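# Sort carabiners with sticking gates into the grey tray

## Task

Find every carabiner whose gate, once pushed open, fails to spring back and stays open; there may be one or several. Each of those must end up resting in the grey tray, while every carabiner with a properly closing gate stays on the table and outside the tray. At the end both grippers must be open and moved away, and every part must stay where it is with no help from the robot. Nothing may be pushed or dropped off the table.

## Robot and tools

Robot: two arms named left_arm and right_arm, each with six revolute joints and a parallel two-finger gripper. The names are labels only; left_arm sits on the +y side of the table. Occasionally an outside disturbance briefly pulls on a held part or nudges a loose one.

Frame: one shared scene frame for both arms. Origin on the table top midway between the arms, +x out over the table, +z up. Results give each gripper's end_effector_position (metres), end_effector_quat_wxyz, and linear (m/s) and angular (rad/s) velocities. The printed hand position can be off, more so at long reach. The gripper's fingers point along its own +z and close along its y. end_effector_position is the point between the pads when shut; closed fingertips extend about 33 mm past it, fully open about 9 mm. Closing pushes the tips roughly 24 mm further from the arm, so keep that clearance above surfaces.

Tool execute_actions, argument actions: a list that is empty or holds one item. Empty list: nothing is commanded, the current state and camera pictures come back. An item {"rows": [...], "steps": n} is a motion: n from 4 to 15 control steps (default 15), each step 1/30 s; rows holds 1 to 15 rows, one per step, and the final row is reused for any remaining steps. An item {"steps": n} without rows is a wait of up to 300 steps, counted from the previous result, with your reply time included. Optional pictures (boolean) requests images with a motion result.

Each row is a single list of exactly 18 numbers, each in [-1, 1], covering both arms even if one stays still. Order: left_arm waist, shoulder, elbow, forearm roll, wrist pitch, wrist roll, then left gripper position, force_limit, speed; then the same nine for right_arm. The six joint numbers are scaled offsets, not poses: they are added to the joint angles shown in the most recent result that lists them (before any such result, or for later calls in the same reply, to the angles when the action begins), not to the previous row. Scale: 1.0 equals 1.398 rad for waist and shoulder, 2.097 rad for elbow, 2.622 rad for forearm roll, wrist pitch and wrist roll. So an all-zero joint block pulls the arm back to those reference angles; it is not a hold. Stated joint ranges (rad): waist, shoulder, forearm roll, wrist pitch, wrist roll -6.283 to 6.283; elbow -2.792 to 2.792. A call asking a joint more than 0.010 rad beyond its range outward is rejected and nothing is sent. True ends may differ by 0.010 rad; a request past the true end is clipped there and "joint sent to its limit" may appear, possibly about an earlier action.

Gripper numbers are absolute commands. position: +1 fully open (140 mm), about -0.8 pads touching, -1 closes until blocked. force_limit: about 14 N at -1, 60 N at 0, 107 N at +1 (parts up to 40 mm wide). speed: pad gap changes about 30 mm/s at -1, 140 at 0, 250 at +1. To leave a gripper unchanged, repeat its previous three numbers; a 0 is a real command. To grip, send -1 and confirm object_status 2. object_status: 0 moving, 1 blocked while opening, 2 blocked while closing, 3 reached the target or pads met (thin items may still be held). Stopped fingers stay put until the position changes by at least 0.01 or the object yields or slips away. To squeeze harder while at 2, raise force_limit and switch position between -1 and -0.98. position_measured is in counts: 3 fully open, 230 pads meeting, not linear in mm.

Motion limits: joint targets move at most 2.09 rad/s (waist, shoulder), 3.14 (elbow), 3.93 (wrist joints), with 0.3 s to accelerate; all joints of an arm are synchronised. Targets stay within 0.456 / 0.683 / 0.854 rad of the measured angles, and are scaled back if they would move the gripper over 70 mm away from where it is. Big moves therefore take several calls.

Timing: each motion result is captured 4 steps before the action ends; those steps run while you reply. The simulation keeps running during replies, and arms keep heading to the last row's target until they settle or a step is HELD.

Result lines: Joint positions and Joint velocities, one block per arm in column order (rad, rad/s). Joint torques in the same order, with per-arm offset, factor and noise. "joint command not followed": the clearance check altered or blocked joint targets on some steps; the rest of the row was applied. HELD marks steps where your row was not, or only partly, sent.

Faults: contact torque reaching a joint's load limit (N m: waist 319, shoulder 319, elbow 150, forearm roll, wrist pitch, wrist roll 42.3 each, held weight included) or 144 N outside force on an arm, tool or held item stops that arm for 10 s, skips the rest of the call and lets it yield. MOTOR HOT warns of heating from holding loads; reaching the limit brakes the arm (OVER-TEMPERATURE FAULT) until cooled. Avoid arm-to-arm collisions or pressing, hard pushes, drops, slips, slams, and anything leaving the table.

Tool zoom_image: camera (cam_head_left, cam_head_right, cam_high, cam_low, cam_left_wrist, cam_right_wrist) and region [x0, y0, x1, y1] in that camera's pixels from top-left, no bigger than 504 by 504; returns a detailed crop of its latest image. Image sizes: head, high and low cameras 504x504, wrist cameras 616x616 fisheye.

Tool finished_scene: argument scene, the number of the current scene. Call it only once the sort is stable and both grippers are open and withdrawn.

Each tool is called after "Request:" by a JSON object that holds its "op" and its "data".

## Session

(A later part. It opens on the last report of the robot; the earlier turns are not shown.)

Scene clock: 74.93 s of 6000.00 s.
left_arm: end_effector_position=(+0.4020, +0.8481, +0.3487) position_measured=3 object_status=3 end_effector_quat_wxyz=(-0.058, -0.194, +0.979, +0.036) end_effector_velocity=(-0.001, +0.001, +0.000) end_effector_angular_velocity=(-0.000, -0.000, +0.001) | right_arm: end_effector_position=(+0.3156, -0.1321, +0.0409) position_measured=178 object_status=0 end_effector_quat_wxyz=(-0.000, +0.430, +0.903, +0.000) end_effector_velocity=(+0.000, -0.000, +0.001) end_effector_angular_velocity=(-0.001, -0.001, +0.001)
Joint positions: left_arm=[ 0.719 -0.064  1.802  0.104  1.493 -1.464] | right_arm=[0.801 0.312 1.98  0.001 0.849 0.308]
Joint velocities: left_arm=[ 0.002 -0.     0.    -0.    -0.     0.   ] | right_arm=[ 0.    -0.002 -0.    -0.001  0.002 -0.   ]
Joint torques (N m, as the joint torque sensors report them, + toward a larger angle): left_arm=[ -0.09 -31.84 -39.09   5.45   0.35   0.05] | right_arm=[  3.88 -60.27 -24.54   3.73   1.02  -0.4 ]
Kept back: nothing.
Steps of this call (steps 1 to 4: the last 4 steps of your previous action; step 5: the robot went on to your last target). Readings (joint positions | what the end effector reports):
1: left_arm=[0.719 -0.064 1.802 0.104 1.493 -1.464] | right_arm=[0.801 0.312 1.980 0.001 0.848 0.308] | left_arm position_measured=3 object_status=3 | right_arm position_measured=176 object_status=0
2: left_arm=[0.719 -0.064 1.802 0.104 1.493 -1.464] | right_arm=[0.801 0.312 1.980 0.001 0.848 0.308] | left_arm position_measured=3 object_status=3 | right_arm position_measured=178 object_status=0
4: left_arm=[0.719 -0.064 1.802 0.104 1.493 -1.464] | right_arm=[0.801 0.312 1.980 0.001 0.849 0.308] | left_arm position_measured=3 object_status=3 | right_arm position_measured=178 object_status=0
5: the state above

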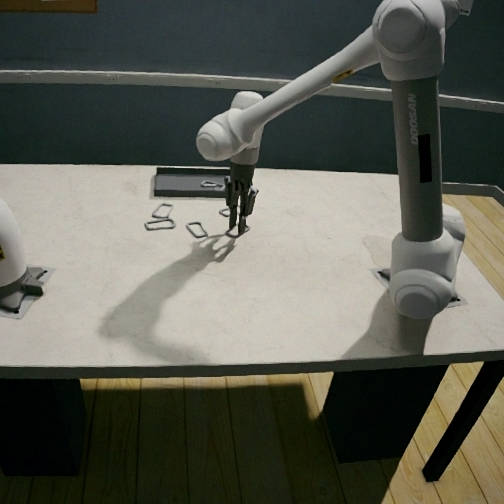

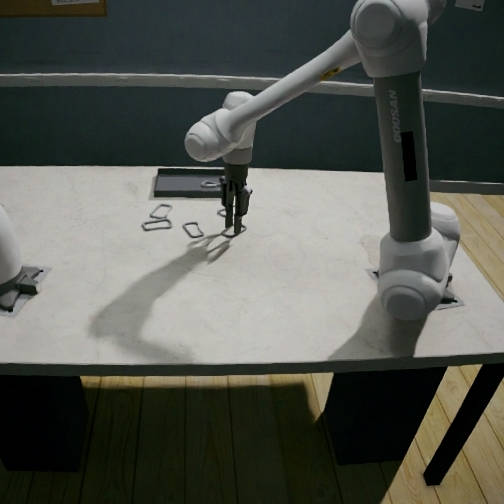

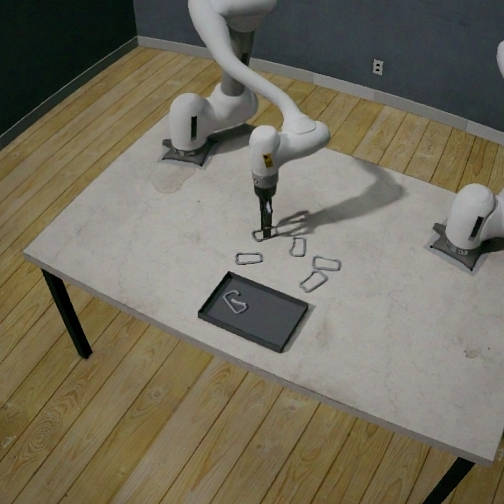

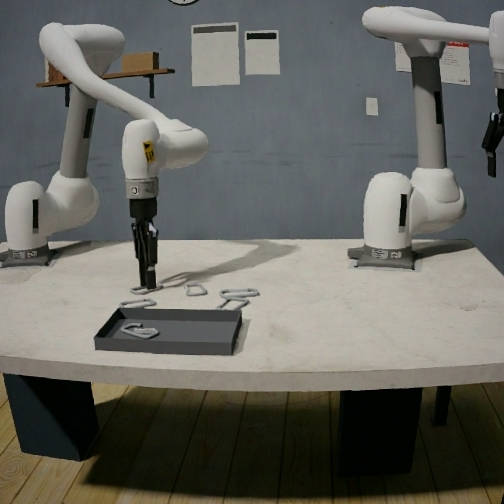

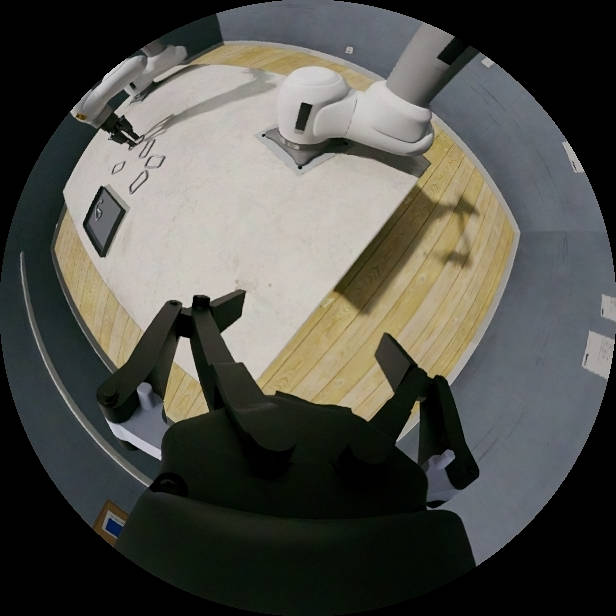

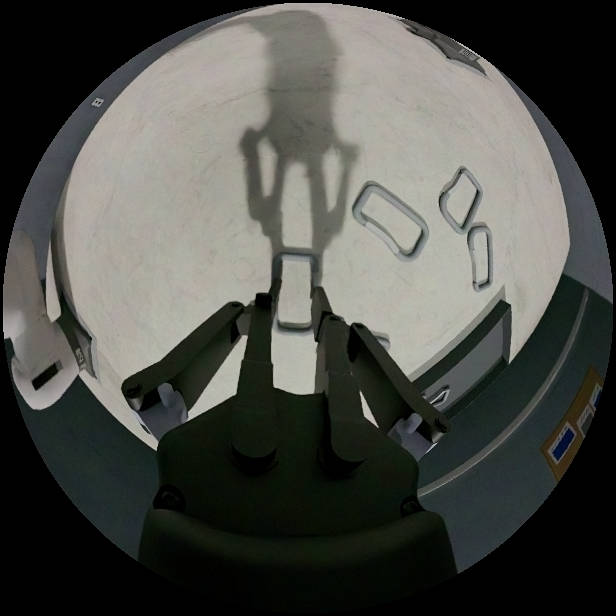

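Request:
{"op": "execute_actions", "data": {"actions": [{"rows":[[0,0,0,0,0,0,1,0,0,0,0,0,0,0,0,-0.54,0,-0.6]],"steps":15}], "pictures": true}}

Request:
{"op": "zoom_image", "data": {"camera": "cam_right_wrist", "region": [220,220,380,350]}}

Scene clock: 75.40 s of 6000.00 s.
left_arm: end_effector_position=(+0.4020, +0.8481, +0.3487) position_measured=3 object_status=3 end_effector_quat_wxyz=(-0.058, -0.194, +0.979, +0.036) end_effector_velocity=(+0.000, -0.000, +0.000) end_effector_angular_velocity=(+0.000, -0.000, -0.003) | right_arm: end_effector_position=(+0.3157, -0.1319, +0.0411) position_measured=197 object_status=0 end_effector_quat_wxyz=(-0.000, +0.430, +0.903, +0.001) end_effector_velocity=(-0.000, -0.000, -0.000) end_effector_angular_velocity=(+0.000, -0.001, +0.002)
Joint positions: left_arm=[ 0.719 -0.064  1.802  0.104  1.493 -1.464] | right_arm=[0.801 0.312 1.98  0.001 0.849 0.308]
Joint velocities: left_arm=[-0.001 -0.001 -0.     0.     0.     0.002] | right_arm=[ 0.    -0.     0.001 -0.001 -0.001 -0.001]
Joint torques (N m, as the joint torque sensors report them, + toward a larger angle): left_arm=[ -0.77 -32.78 -39.35   5.42   0.31   0.16] | right_arm=[  5.31 -40.51  -9.78   5.     2.47  -0.15]
Steps of this call (steps 1 to 3: the robot went on to your last target; steps 4 to 14: the first 11 steps of this action). Readings (joint positions | what the end effector reports):
4: left_arm=[0.719 -0.064 1.802 0.104 1.493 -1.464] | right_arm=[0.801 0.312 1.980 0.001 0.849 0.308] | left_arm position_measured=3 object_status=3 | right_arm position_measured=178 object_status=0
5: left_arm=[0.719 -0.064 1.802 0.104 1.493 -1.464] | right_arm=[0.801 0.312 1.980 0.001 0.849 0.308] | left_arm position_measured=3 object_status=3 | right_arm position_measured=179 object_status=0
7: left_arm=[0.719 -0.064 1.802 0.104 1.493 -1.464] | right_arm=[0.801 0.312 1.980 0.001 0.849 0.308] | left_arm position_measured=3 object_status=3 | right_arm position_measured=187 object_status=0
11: left_arm=[0.719 -0.064 1.802 0.104 1.493 -1.464] | right_arm=[0.801 0.312 1.980 0.001 0.849 0.308] | left_arm position_measured=3 object_status=3 | right_arm position_measured=197 object_status=0
14: the state above

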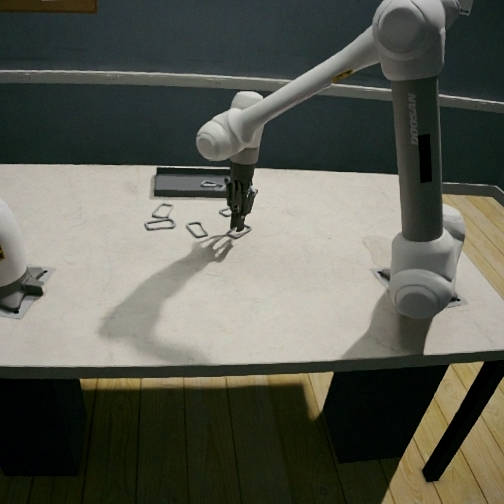

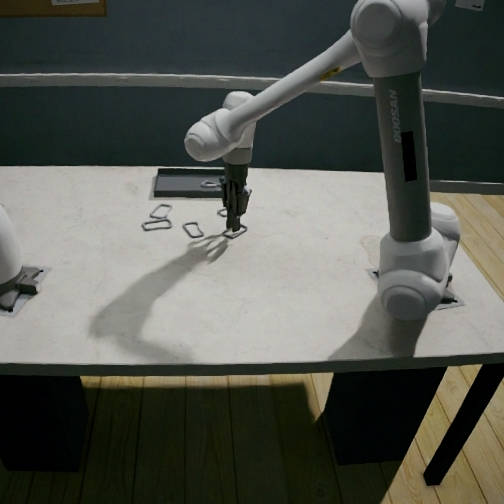

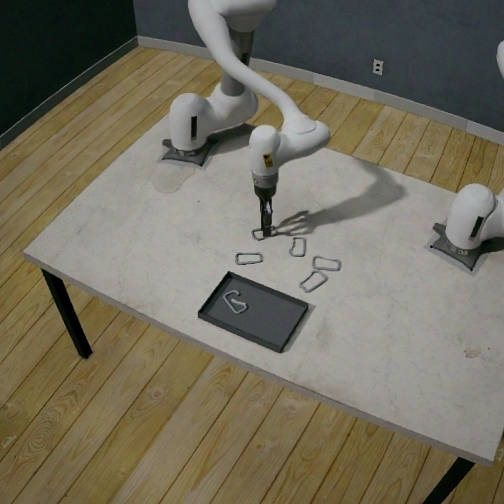

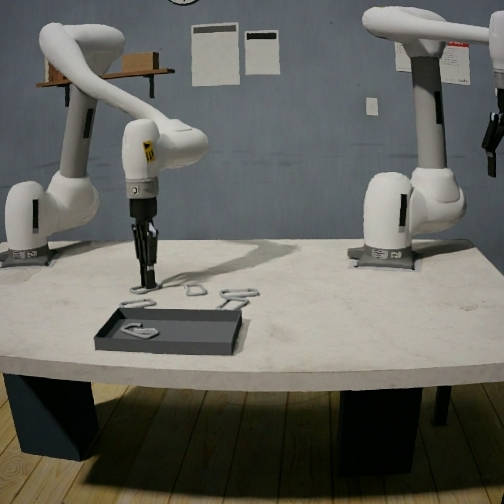

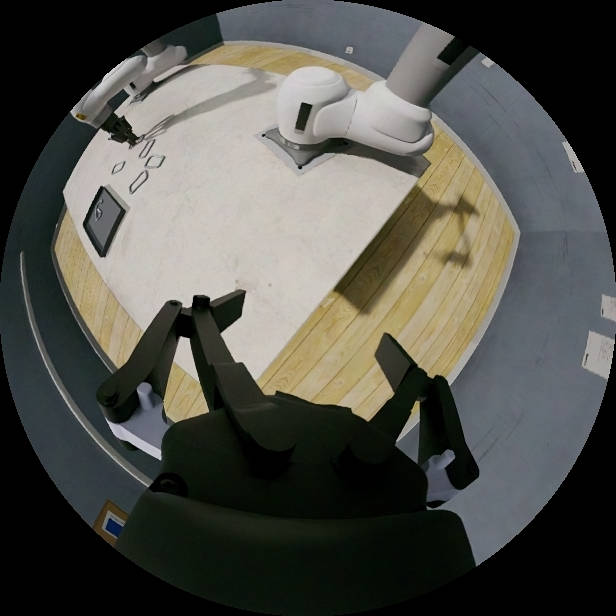

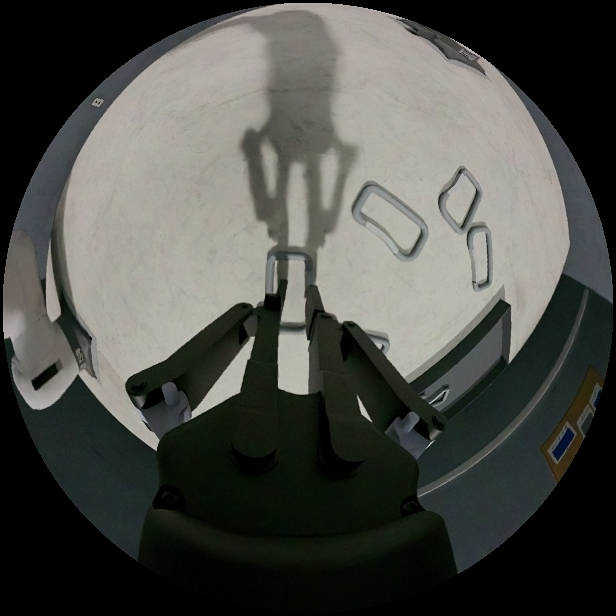

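Region (220, 220, 380, 350) of cam_right_wrist's 616x616 image, scaled by 3.150, with more detail than that image has; it fills the top 410 rows of this view, and the rest is white.

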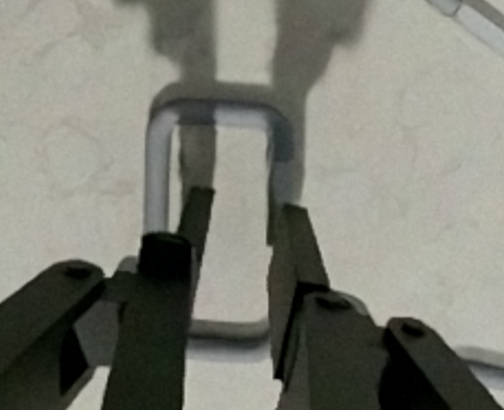

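Request:
{"op": "execute_actions", "data": {"actions": [{"rows":[[0,0,0,0,0,0,1,0,0,0,-0.002,-0.001,0,0.002,0,-0.1,0,0.5],[0,0,0,0,0,0,1,0,0,0,-0.003,-0.0015,0,0.003,0,-0.1,0,0.5],[0,0,0,0,0,0,1,0,0,0,-0.005,-0.0025,0,0.0045,0,-0.1,0,0.5],[0,0,0,0,0,0,1,0,0,0,-0.008,-0.004,0,0.0075,0,0.0,0,0.5],[0,0,0,0,0,0,1,0,0,0,-0.011,-0.0055,0,0.0105,0,0.1,0,0.5]],"steps":15}]}}

Request:
{"op": "execute_actions", "data": {"actions": []}}

Request:
{"op": "zoom_image", "data": {"camera": "cam_right_wrist", "region": [220,220,380,350]}}

Scene clock: 76.27 s of 6000.00 s.
left_arm: end_effector_position=(+0.4020, +0.8481, +0.3487) position_measured=3 object_status=3 end_effector_quat_wxyz=(-0.058, -0.194, +0.979, +0.036) end_effector_velocity=(-0.000, +0.001, -0.000) end_effector_angular_velocity=(+0.000, +0.000, +0.003) | right_arm: end_effector_position=(+0.3159, -0.1316, +0.0547) position_measured=117 object_status=0 end_effector_quat_wxyz=(-0.000, +0.430, +0.903, +0.000) end_effector_velocity=(+0.001, +0.000, +0.009) end_effector_angular_velocity=(+0.001, -0.001, -0.001)
Joint positions: left_arm=[ 0.719 -0.064  1.802  0.104  1.493 -1.464] | right_arm=[0.801 0.297 1.969 0.001 0.875 0.308]
Joint velocities: left_arm=[ 0.001  0.     0.     0.    -0.    -0.001] | right_arm=[-0.    -0.01  -0.007 -0.     0.016  0.001]
Joint torques (N m, as the joint torque sensors report them, + toward a larger angle): left_arm=[ -0.13 -31.63 -39.24   5.37   0.3   -0.01] | right_arm=[  2.9  -62.78 -30.2    3.74  -0.05  -0.2 ]
Steps of this call (steps 1 to 4: the last 4 steps of your previous action; steps 5 to 15: the robot went on to your last target; steps 16 to 26: the first 11 steps of this action). Readings (joint positions | what the end effector reports):
16: left_arm=[0.719 -0.064 1.802 0.104 1.493 -1.464] | right_arm=[0.801 0.312 1.980 0.001 0.849 0.308] | left_arm position_measured=3 object_status=3 | right_arm position_measured=197 object_status=0
17: left_arm=[0.719 -0.064 1.802 0.104 1.493 -1.464] | right_arm=[0.801 0.312 1.980 0.001 0.850 0.308] | left_arm position_measured=3 object_status=3 | right_arm position_measured=193 object_status=0
19: left_arm=[0.719 -0.064 1.802 0.104 1.493 -1.464] | right_arm=[0.801 0.309 1.978 0.001 0.855 0.308] | left_arm position_measured=3 object_status=3 | right_arm position_measured=172 object_status=0
23: left_arm=[0.719 -0.064 1.802 0.104 1.493 -1.464] | right_arm=[0.801 0.299 1.970 0.001 0.872 0.308] | left_arm position_measured=3 object_status=3 | right_arm position_measured=130 object_status=0
26: the state above

Scene clock: 76.40 s of 6000.00 s.
left_arm: end_effector_position=(+0.4020, +0.8481, +0.3487) position_measured=3 object_status=3 end_effector_quat_wxyz=(-0.058, -0.194, +0.979, +0.036) end_effector_velocity=(-0.000, +0.000, -0.000) end_effector_angular_velocity=(-0.000, +0.001, +0.001) | right_arm: end_effector_position=(+0.3159, -0.1316, +0.0553) position_measured=117 object_status=3 end_effector_quat_wxyz=(-0.000, +0.430, +0.903, +0.000) end_effector_velocity=(+0.000, -0.000, +0.002) end_effector_angular_velocity=(+0.000, -0.000, -0.001)
Joint positions: left_arm=[ 0.719 -0.064  1.802  0.104  1.493 -1.464] | right_arm=[0.801 0.297 1.968 0.001 0.876 0.308]
Joint velocities: left_arm=[0.001 0.001 0.    0.    0.    0.   ] | right_arm=[-0.    -0.002 -0.001 -0.     0.003  0.001]
Joint torques (N m, as the joint torque sensors report them, + toward a larger angle): left_arm=[ -0.86 -31.82 -39.1    5.54   0.37   0.02] | right_arm=[  3.92 -62.68 -29.79   3.42  -0.3   -0.25]
Kept back: nothing.
Steps of this call (steps 1 to 4: the last 4 steps of your previous action). Readings (joint positions | what the end effector reports):
1: left_arm=[0.719 -0.064 1.802 0.104 1.493 -1.464] | right_arm=[0.801 0.297 1.968 0.001 0.876 0.308] | left_arm position_measured=3 object_status=3 | right_arm position_measured=117 object_status=0
2: left_arm=[0.719 -0.064 1.802 0.104 1.493 -1.464] | right_arm=[0.801 0.297 1.968 0.001 0.876 0.308] | left_arm position_measured=3 object_status=3 | right_arm position_measured=117 object_status=0
4: the state above

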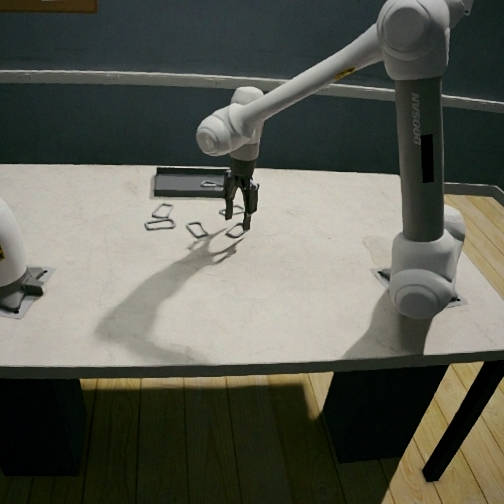

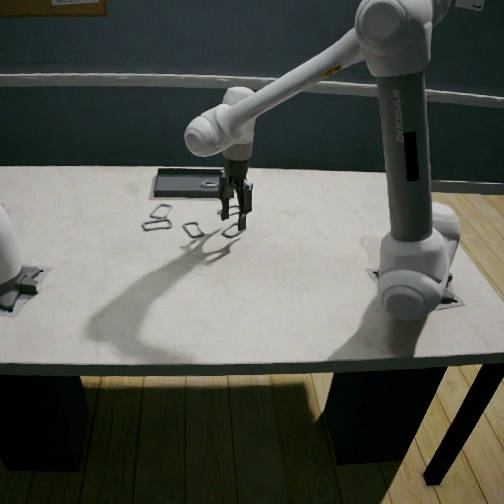

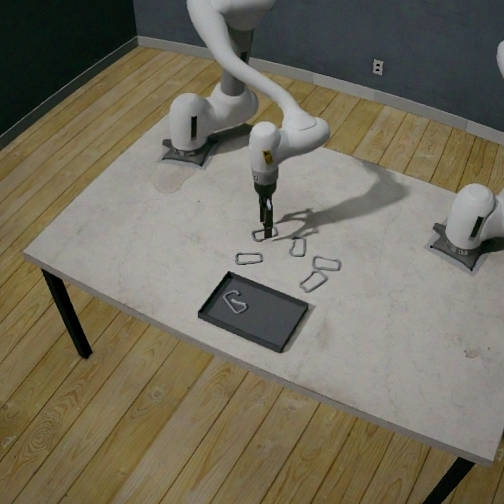

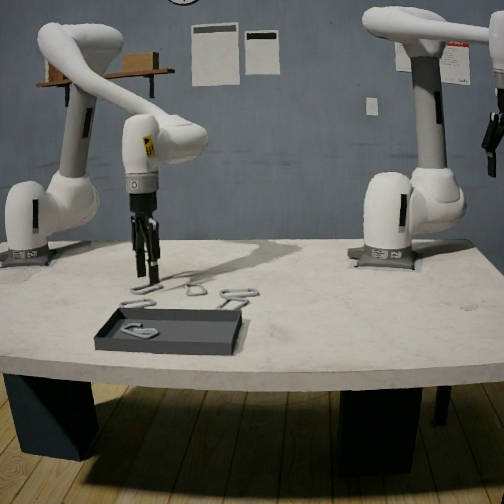

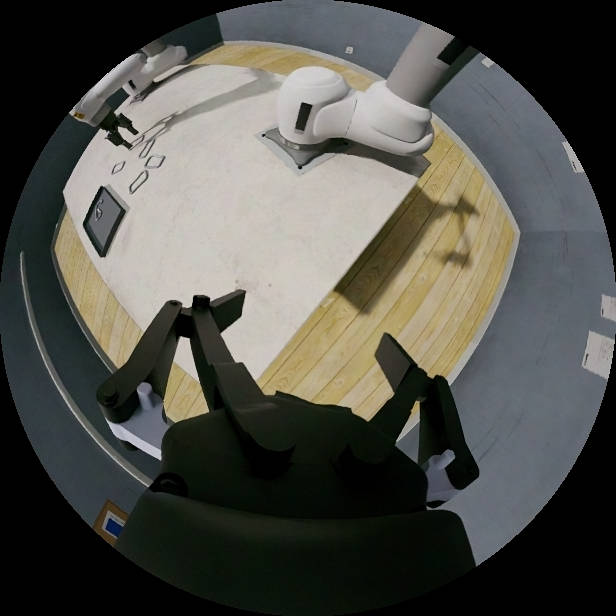

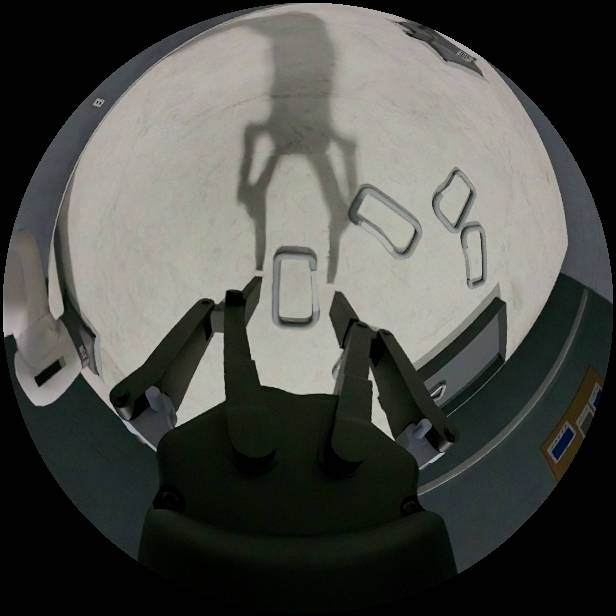

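Region (220, 220, 380, 350) of cam_right_wrist's 616x616 image, scaled by 3.150, with more detail than that image has; it fills the top 410 rows of this view, and the rest is white.

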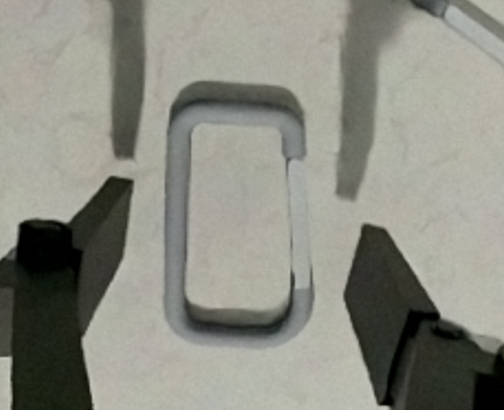

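Request:
{"op": "execute_actions", "data": {"actions": [{"rows":[[0,0,0,0,0,0,1,0,0,0.0012,-0.0027,0.003,0,-0.001,0.0006,-0.25,-0.2,0.3],[0,0,0,0,0,0,1,0,0,0.0012,-0.0027,0.003,0,-0.001,0.0006,-0.25,-0.2,0.3],[0,0,0,0,0,0,1,0,0,0.0012,-0.0027,0.003,0,-0.001,0.0006,-0.25,-0.2,0.3],[0,0,0,0,0,0,1,0,0,0.0012,-0.0027,0.003,0,-0.001,0.0006,-0.25,-0.2,0.3],[0,0,0,0,0,0,1,0,0,0.0012,0.0073,0.0076,0,-0.01,0.0006,-0.25,-0.2,0.3]],"steps":15}]}}

Request:
{"op": "execute_actions", "data": {"actions": []}}

Request:
{"op": "zoom_image", "data": {"camera": "cam_right_wrist", "region": [220,220,380,350]}}

Scene clock: 77.03 s of 6000.00 s.
left_arm: end_effector_position=(+0.4020, +0.8481, +0.3487) position_measured=3 object_status=3 end_effector_quat_wxyz=(-0.058, -0.194, +0.979, +0.036) end_effector_velocity=(+0.000, -0.001, +0.000) end_effector_angular_velocity=(-0.000, -0.000, -0.002) | right_arm: end_effector_position=(+0.3133, -0.1339, +0.0433) position_measured=160 object_status=0 end_effector_quat_wxyz=(-0.000, +0.430, +0.903, +0.000) end_effector_velocity=(-0.001, +0.000, -0.012) end_effector_angular_velocity=(+0.002, -0.001, +0.000)
Joint positions: left_arm=[ 0.719 -0.064  1.802  0.104  1.493 -1.464] | right_arm=[0.802 0.306 1.983 0.001 0.852 0.309]
Joint velocities: left_arm=[-0.001 -0.     0.    -0.     0.     0.001] | right_arm=[ 0.002  0.012  0.011  0.001 -0.025  0.001]
Joint torques (N m, as the joint torque sensors report them, + toward a larger angle): left_arm=[  0.41 -31.8  -38.94   5.41   0.34   0.03] | right_arm=[  3.66 -65.72 -29.78   3.43  -0.22  -0.12]
Steps of this call (steps 1 to 8: the robot went on to your last target; steps 9 to 19: the first 11 steps of this action). Readings (joint positions | what the end effector reports):
9: left_arm=[0.719 -0.064 1.802 0.104 1.493 -1.464] | right_arm=[0.801 0.297 1.968 0.001 0.876 0.308] | left_arm position_measured=3 object_status=3 | right_arm position_measured=117 object_status=0
10: left_arm=[0.719 -0.064 1.802 0.104 1.493 -1.464] | right_arm=[0.801 0.296 1.969 0.001 0.876 0.308] | left_arm position_measured=3 object_status=3 | right_arm position_measured=120 object_status=0
12: left_arm=[0.719 -0.064 1.802 0.104 1.493 -1.464] | right_arm=[0.802 0.294 1.972 0.001 0.875 0.309] | left_arm position_measured=3 object_status=3 | right_arm position_measured=139 object_status=0
16: left_arm=[0.719 -0.064 1.802 0.104 1.493 -1.464] | right_arm=[0.802 0.302 1.981 0.001 0.857 0.309] | left_arm position_measured=3 object_status=3 | right_arm position_measured=160 object_status=0
19: the state above

Scene clock: 77.17 s of 6000.00 s.
left_arm: end_effector_position=(+0.4020, +0.8481, +0.3487) position_measured=3 object_status=3 end_effector_quat_wxyz=(-0.058, -0.194, +0.979, +0.036) end_effector_velocity=(-0.000, +0.001, -0.001) end_effector_angular_velocity=(-0.000, +0.002, +0.000) | right_arm: end_effector_position=(+0.3132, -0.1339, +0.0425) position_measured=160 object_status=3 end_effector_quat_wxyz=(-0.000, +0.430, +0.903, +0.000) end_effector_velocity=(-0.000, -0.000, -0.004) end_effector_angular_velocity=(-0.003, +0.001, +0.001)
Joint positions: left_arm=[ 0.719 -0.064  1.802  0.104  1.493 -1.464] | right_arm=[0.802 0.307 1.984 0.001 0.85  0.309]
Joint velocities: left_arm=[ 0.001  0.002  0.     0.001 -0.     0.001] | right_arm=[-0.     0.005  0.002 -0.    -0.004 -0.   ]
Joint torques (N m, as the joint torque sensors report them, + toward a larger angle): left_arm=[  0.03 -32.47 -39.03   5.35   0.37  -0.09] | right_arm=[  5.06 -64.83 -29.67   3.19  -0.16  -0.31]
Kept back: nothing.
Steps of this call (steps 1 to 4: the last 4 steps of your previous action). Readings (joint positions | what the end effector reports):
1: left_arm=[0.719 -0.064 1.802 0.104 1.493 -1.464] | right_arm=[0.802 0.306 1.984 0.001 0.851 0.309] | left_arm position_measured=3 object_status=3 | right_arm position_measured=160 object_status=0
2: left_arm=[0.719 -0.064 1.802 0.104 1.493 -1.464] | right_arm=[0.802 0.306 1.984 0.001 0.851 0.309] | left_arm position_measured=3 object_status=3 | right_arm position_measured=160 object_status=0
4: the state above

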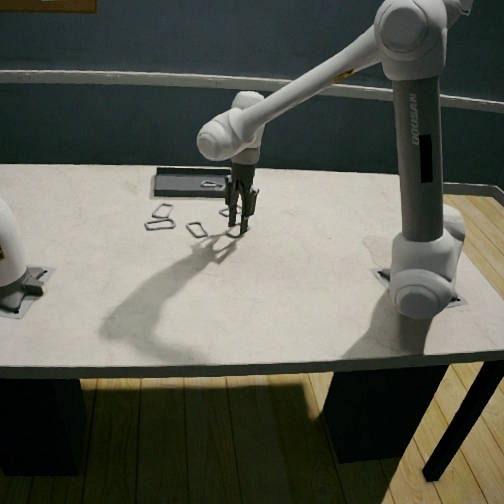

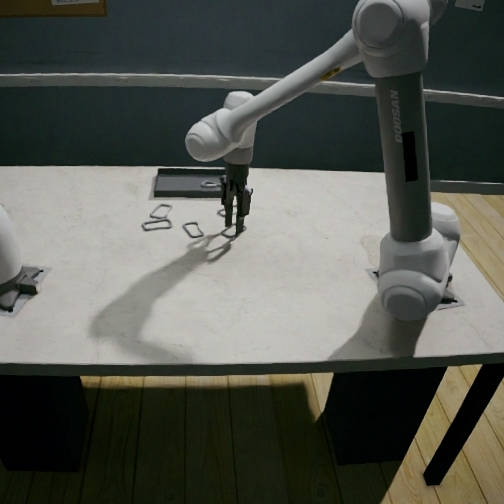

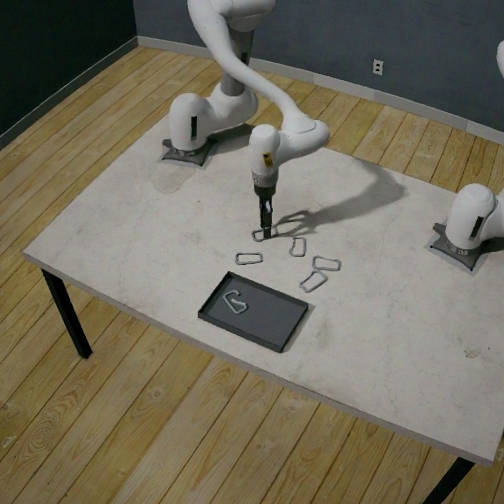

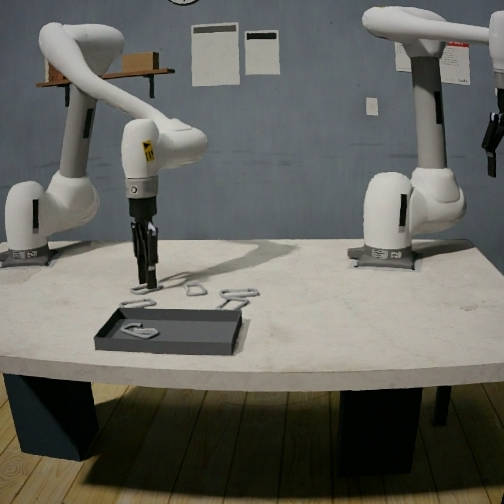

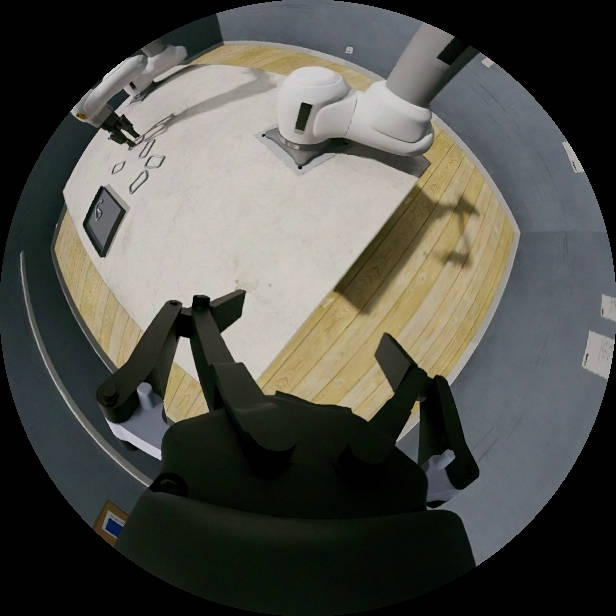

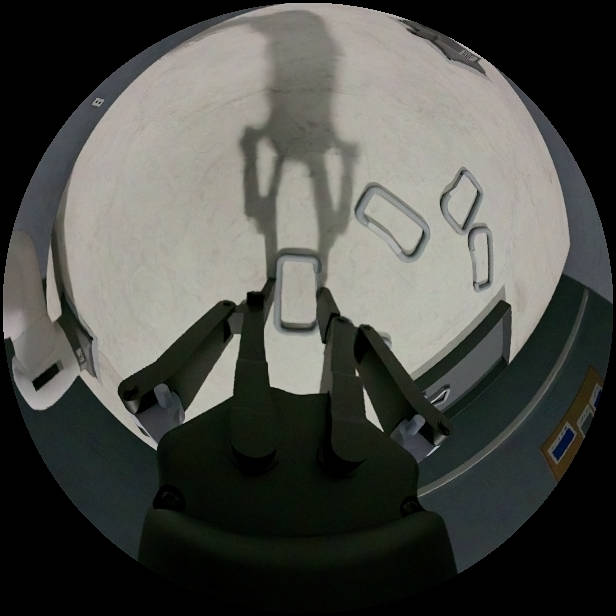

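Region (220, 220, 380, 350) of cam_right_wrist's 616x616 image, scaled by 3.150, with more detail than that image has; it fills the top 410 rows of this view, and the rest is white.

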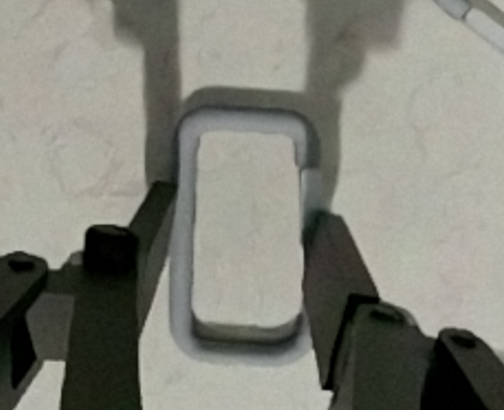

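Request:
{"op": "execute_actions", "data": {"actions": [{"rows":[[0,0,0,0,0,0,1,0,0,0,0.0022,0.001,0,-0.002,0,-0.25,-0.2,0.3]],"steps":12}]}}

Scene clock: 77.60 s of 6000.00 s.
left_arm: end_effector_position=(+0.4020, +0.8481, +0.3487) position_measured=3 object_status=3 end_effector_quat_wxyz=(-0.058, -0.194, +0.979, +0.036) end_effector_velocity=(-0.001, +0.001, +0.000) end_effector_angular_velocity=(+0.001, -0.000, +0.002) | right_arm: end_effector_position=(+0.3132, -0.1339, +0.0400) position_measured=160 object_status=3 end_effector_quat_wxyz=(-0.000, +0.430, +0.903, +0.000) end_effector_velocity=(-0.000, -0.000, -0.002) end_effector_angular_velocity=(-0.001, +0.001, -0.000)
Joint positions: left_arm=[ 0.719 -0.064  1.802  0.104  1.493 -1.464] | right_arm=[0.803 0.31  1.986 0.001 0.845 0.309]
Joint velocities: left_arm=[ 0.002 -0.    -0.     0.    -0.    -0.001] | right_arm=[-0.     0.002  0.002  0.    -0.003 -0.   ]
Joint torques (N m, as the joint torque sensors report them, + toward a larger angle): left_arm=[ -0.47 -32.56 -38.97   5.38   0.35   0.06] | right_arm=[  4.05 -56.59 -24.99   3.31  -0.89  -0.52]
Steps of this call (steps 1 to 5: the robot went on to your last target; steps 6 to 13: the first 8 steps of this action). Readings (joint positions | what the end effector reports):
6: left_arm=[0.719 -0.064 1.802 0.104 1.493 -1.464] | right_arm=[0.803 0.307 1.984 0.001 0.850 0.309] | left_arm position_measured=3 object_status=3 | right_arm position_measured=160 object_status=3
7: left_arm=[0.719 -0.064 1.802 0.104 1.493 -1.464] | right_arm=[0.803 0.308 1.984 0.001 0.849 0.309] | left_arm position_measured=3 object_status=3 | right_arm position_measured=160 object_status=3
9: left_arm=[0.719 -0.064 1.802 0.104 1.493 -1.464] | right_arm=[0.803 0.309 1.985 0.001 0.846 0.309] | left_arm position_measured=3 object_status=3 | right_arm position_measured=160 object_status=3
13: the state above

Request:
{"op": "execute_actions", "data": {"actions": [{"rows":[[0,0,0,0,0,0,1,0,0,0,0.0003,0.0001,0,-0.0003,0,-0.5,0,-0.6],[0,0,0,0,0,0,1,0,0,0,0.0003,0.0001,0,-0.0003,0,-0.5,0,-0.6],[0,0,0,0,0,0,1,0,0,0,0.0002,0.0001,0,-0.0002,0,-0.5,0,-0.6],[0,0,0,0,0,0,1,0,0,0,0,0,0,0,0,-0.5,0,-0.6]],"steps":15}], "pictures": true}}

Request:
{"op": "zoom_image", "data": {"camera": "cam_right_wrist", "region": [220,220,380,350]}}

Scene clock: 78.20 s of 6000.00 s.
left_arm: end_effector_position=(+0.4020, +0.8481, +0.3487) position_measured=3 object_status=3 end_effector_quat_wxyz=(-0.058, -0.194, +0.979, +0.036) end_effector_velocity=(+0.000, +0.000, -0.001) end_effector_angular_velocity=(-0.001, +0.001, -0.001) | right_arm: end_effector_position=(+0.3134, -0.1336, +0.0402) position_measured=192 object_status=0 end_effector_quat_wxyz=(-0.000, +0.430, +0.903, +0.001) end_effector_velocity=(-0.000, -0.000, -0.001) end_effector_angular_velocity=(-0.001, +0.000, +0.001)
Joint positions: left_arm=[ 0.719 -0.064  1.802  0.104  1.493 -1.464] | right_arm=[0.803 0.309 1.985 0.001 0.845 0.309]
Joint velocities: left_arm=[-0.     0.001  0.     0.    -0.     0.001] | right_arm=[ 0.     0.001  0.    -0.    -0.    -0.   ]
Joint torques (N m, as the joint torque sensors report them, + toward a larger angle): left_arm=[ -0.31 -32.59 -39.24   5.43   0.3    0.03] | right_arm=[ 3.75 20.83 28.79  3.6   2.17 -0.54]
Steps of this call (steps 1 to 4: the last 4 steps of your previous action; steps 5 to 7: the robot went on to your last target; steps 8 to 18: the first 11 steps of this action). Readings (joint positions | what the end effector reports):
8: left_arm=[0.719 -0.064 1.802 0.104 1.493 -1.464] | right_arm=[0.803 0.310 1.986 0.001 0.845 0.309] | left_arm position_measured=3 object_status=3 | right_arm position_measured=160 object_status=0
9: left_arm=[0.719 -0.064 1.802 0.104 1.493 -1.464] | right_arm=[0.803 0.310 1.986 0.001 0.844 0.309] | left_arm position_measured=3 object_status=3 | right_arm position_measured=162 object_status=0
11: left_arm=[0.719 -0.064 1.802 0.104 1.493 -1.464] | right_arm=[0.803 0.310 1.986 0.001 0.844 0.309] | left_arm position_measured=3 object_status=3 | right_arm position_measured=169 object_status=0
15: left_arm=[0.719 -0.064 1.802 0.104 1.493 -1.464] | right_arm=[0.803 0.310 1.985 0.001 0.845 0.309] | left_arm position_measured=3 object_status=3 | right_arm position_measured=185 object_status=0
18: the state above

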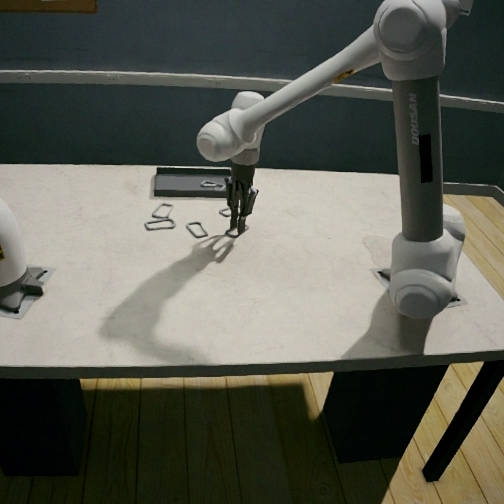

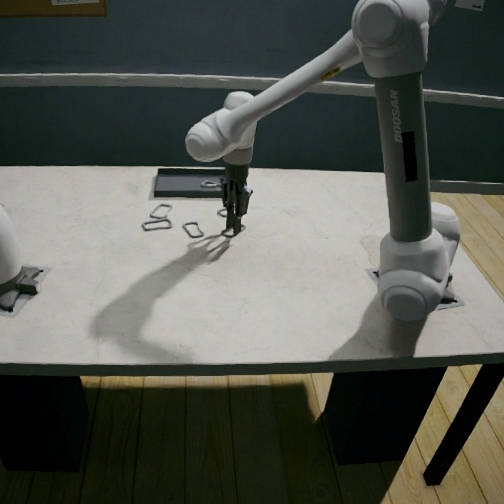

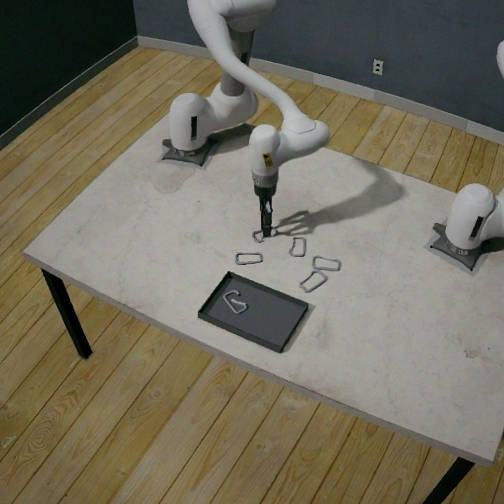

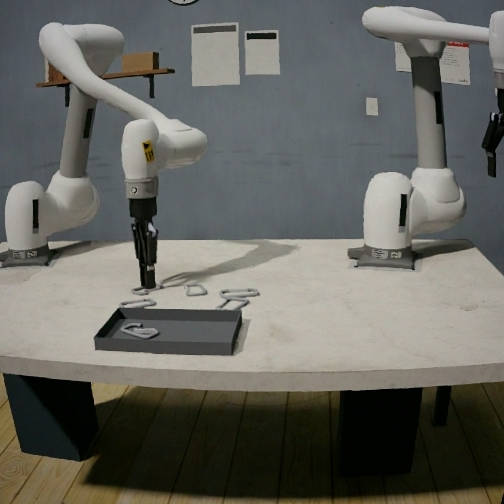

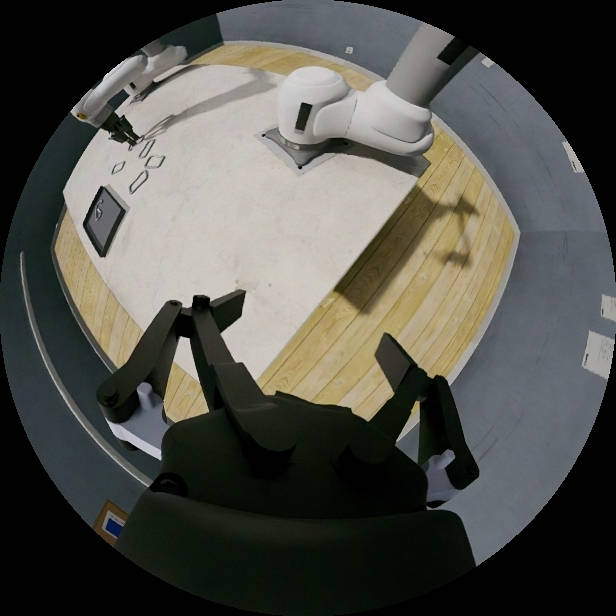

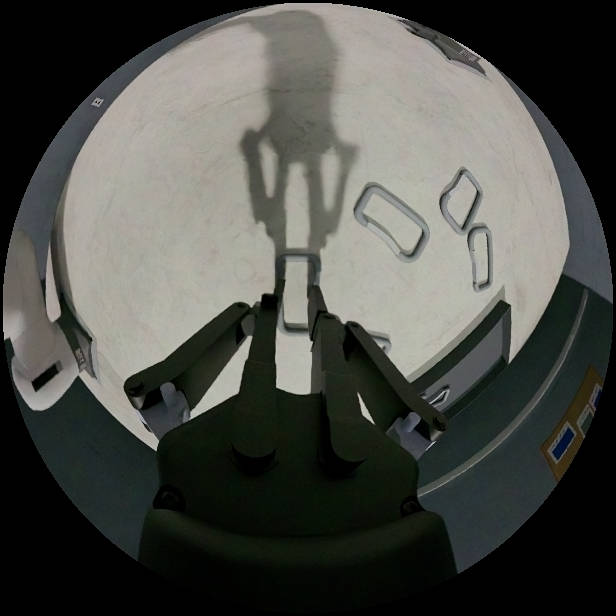

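Region (220, 220, 380, 350) of cam_right_wrist's 616x616 image, scaled by 3.150, with more detail than that image has; it fills the top 410 rows of this view, and the rest is white.

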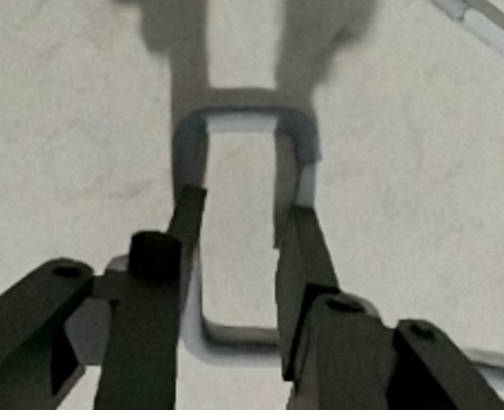

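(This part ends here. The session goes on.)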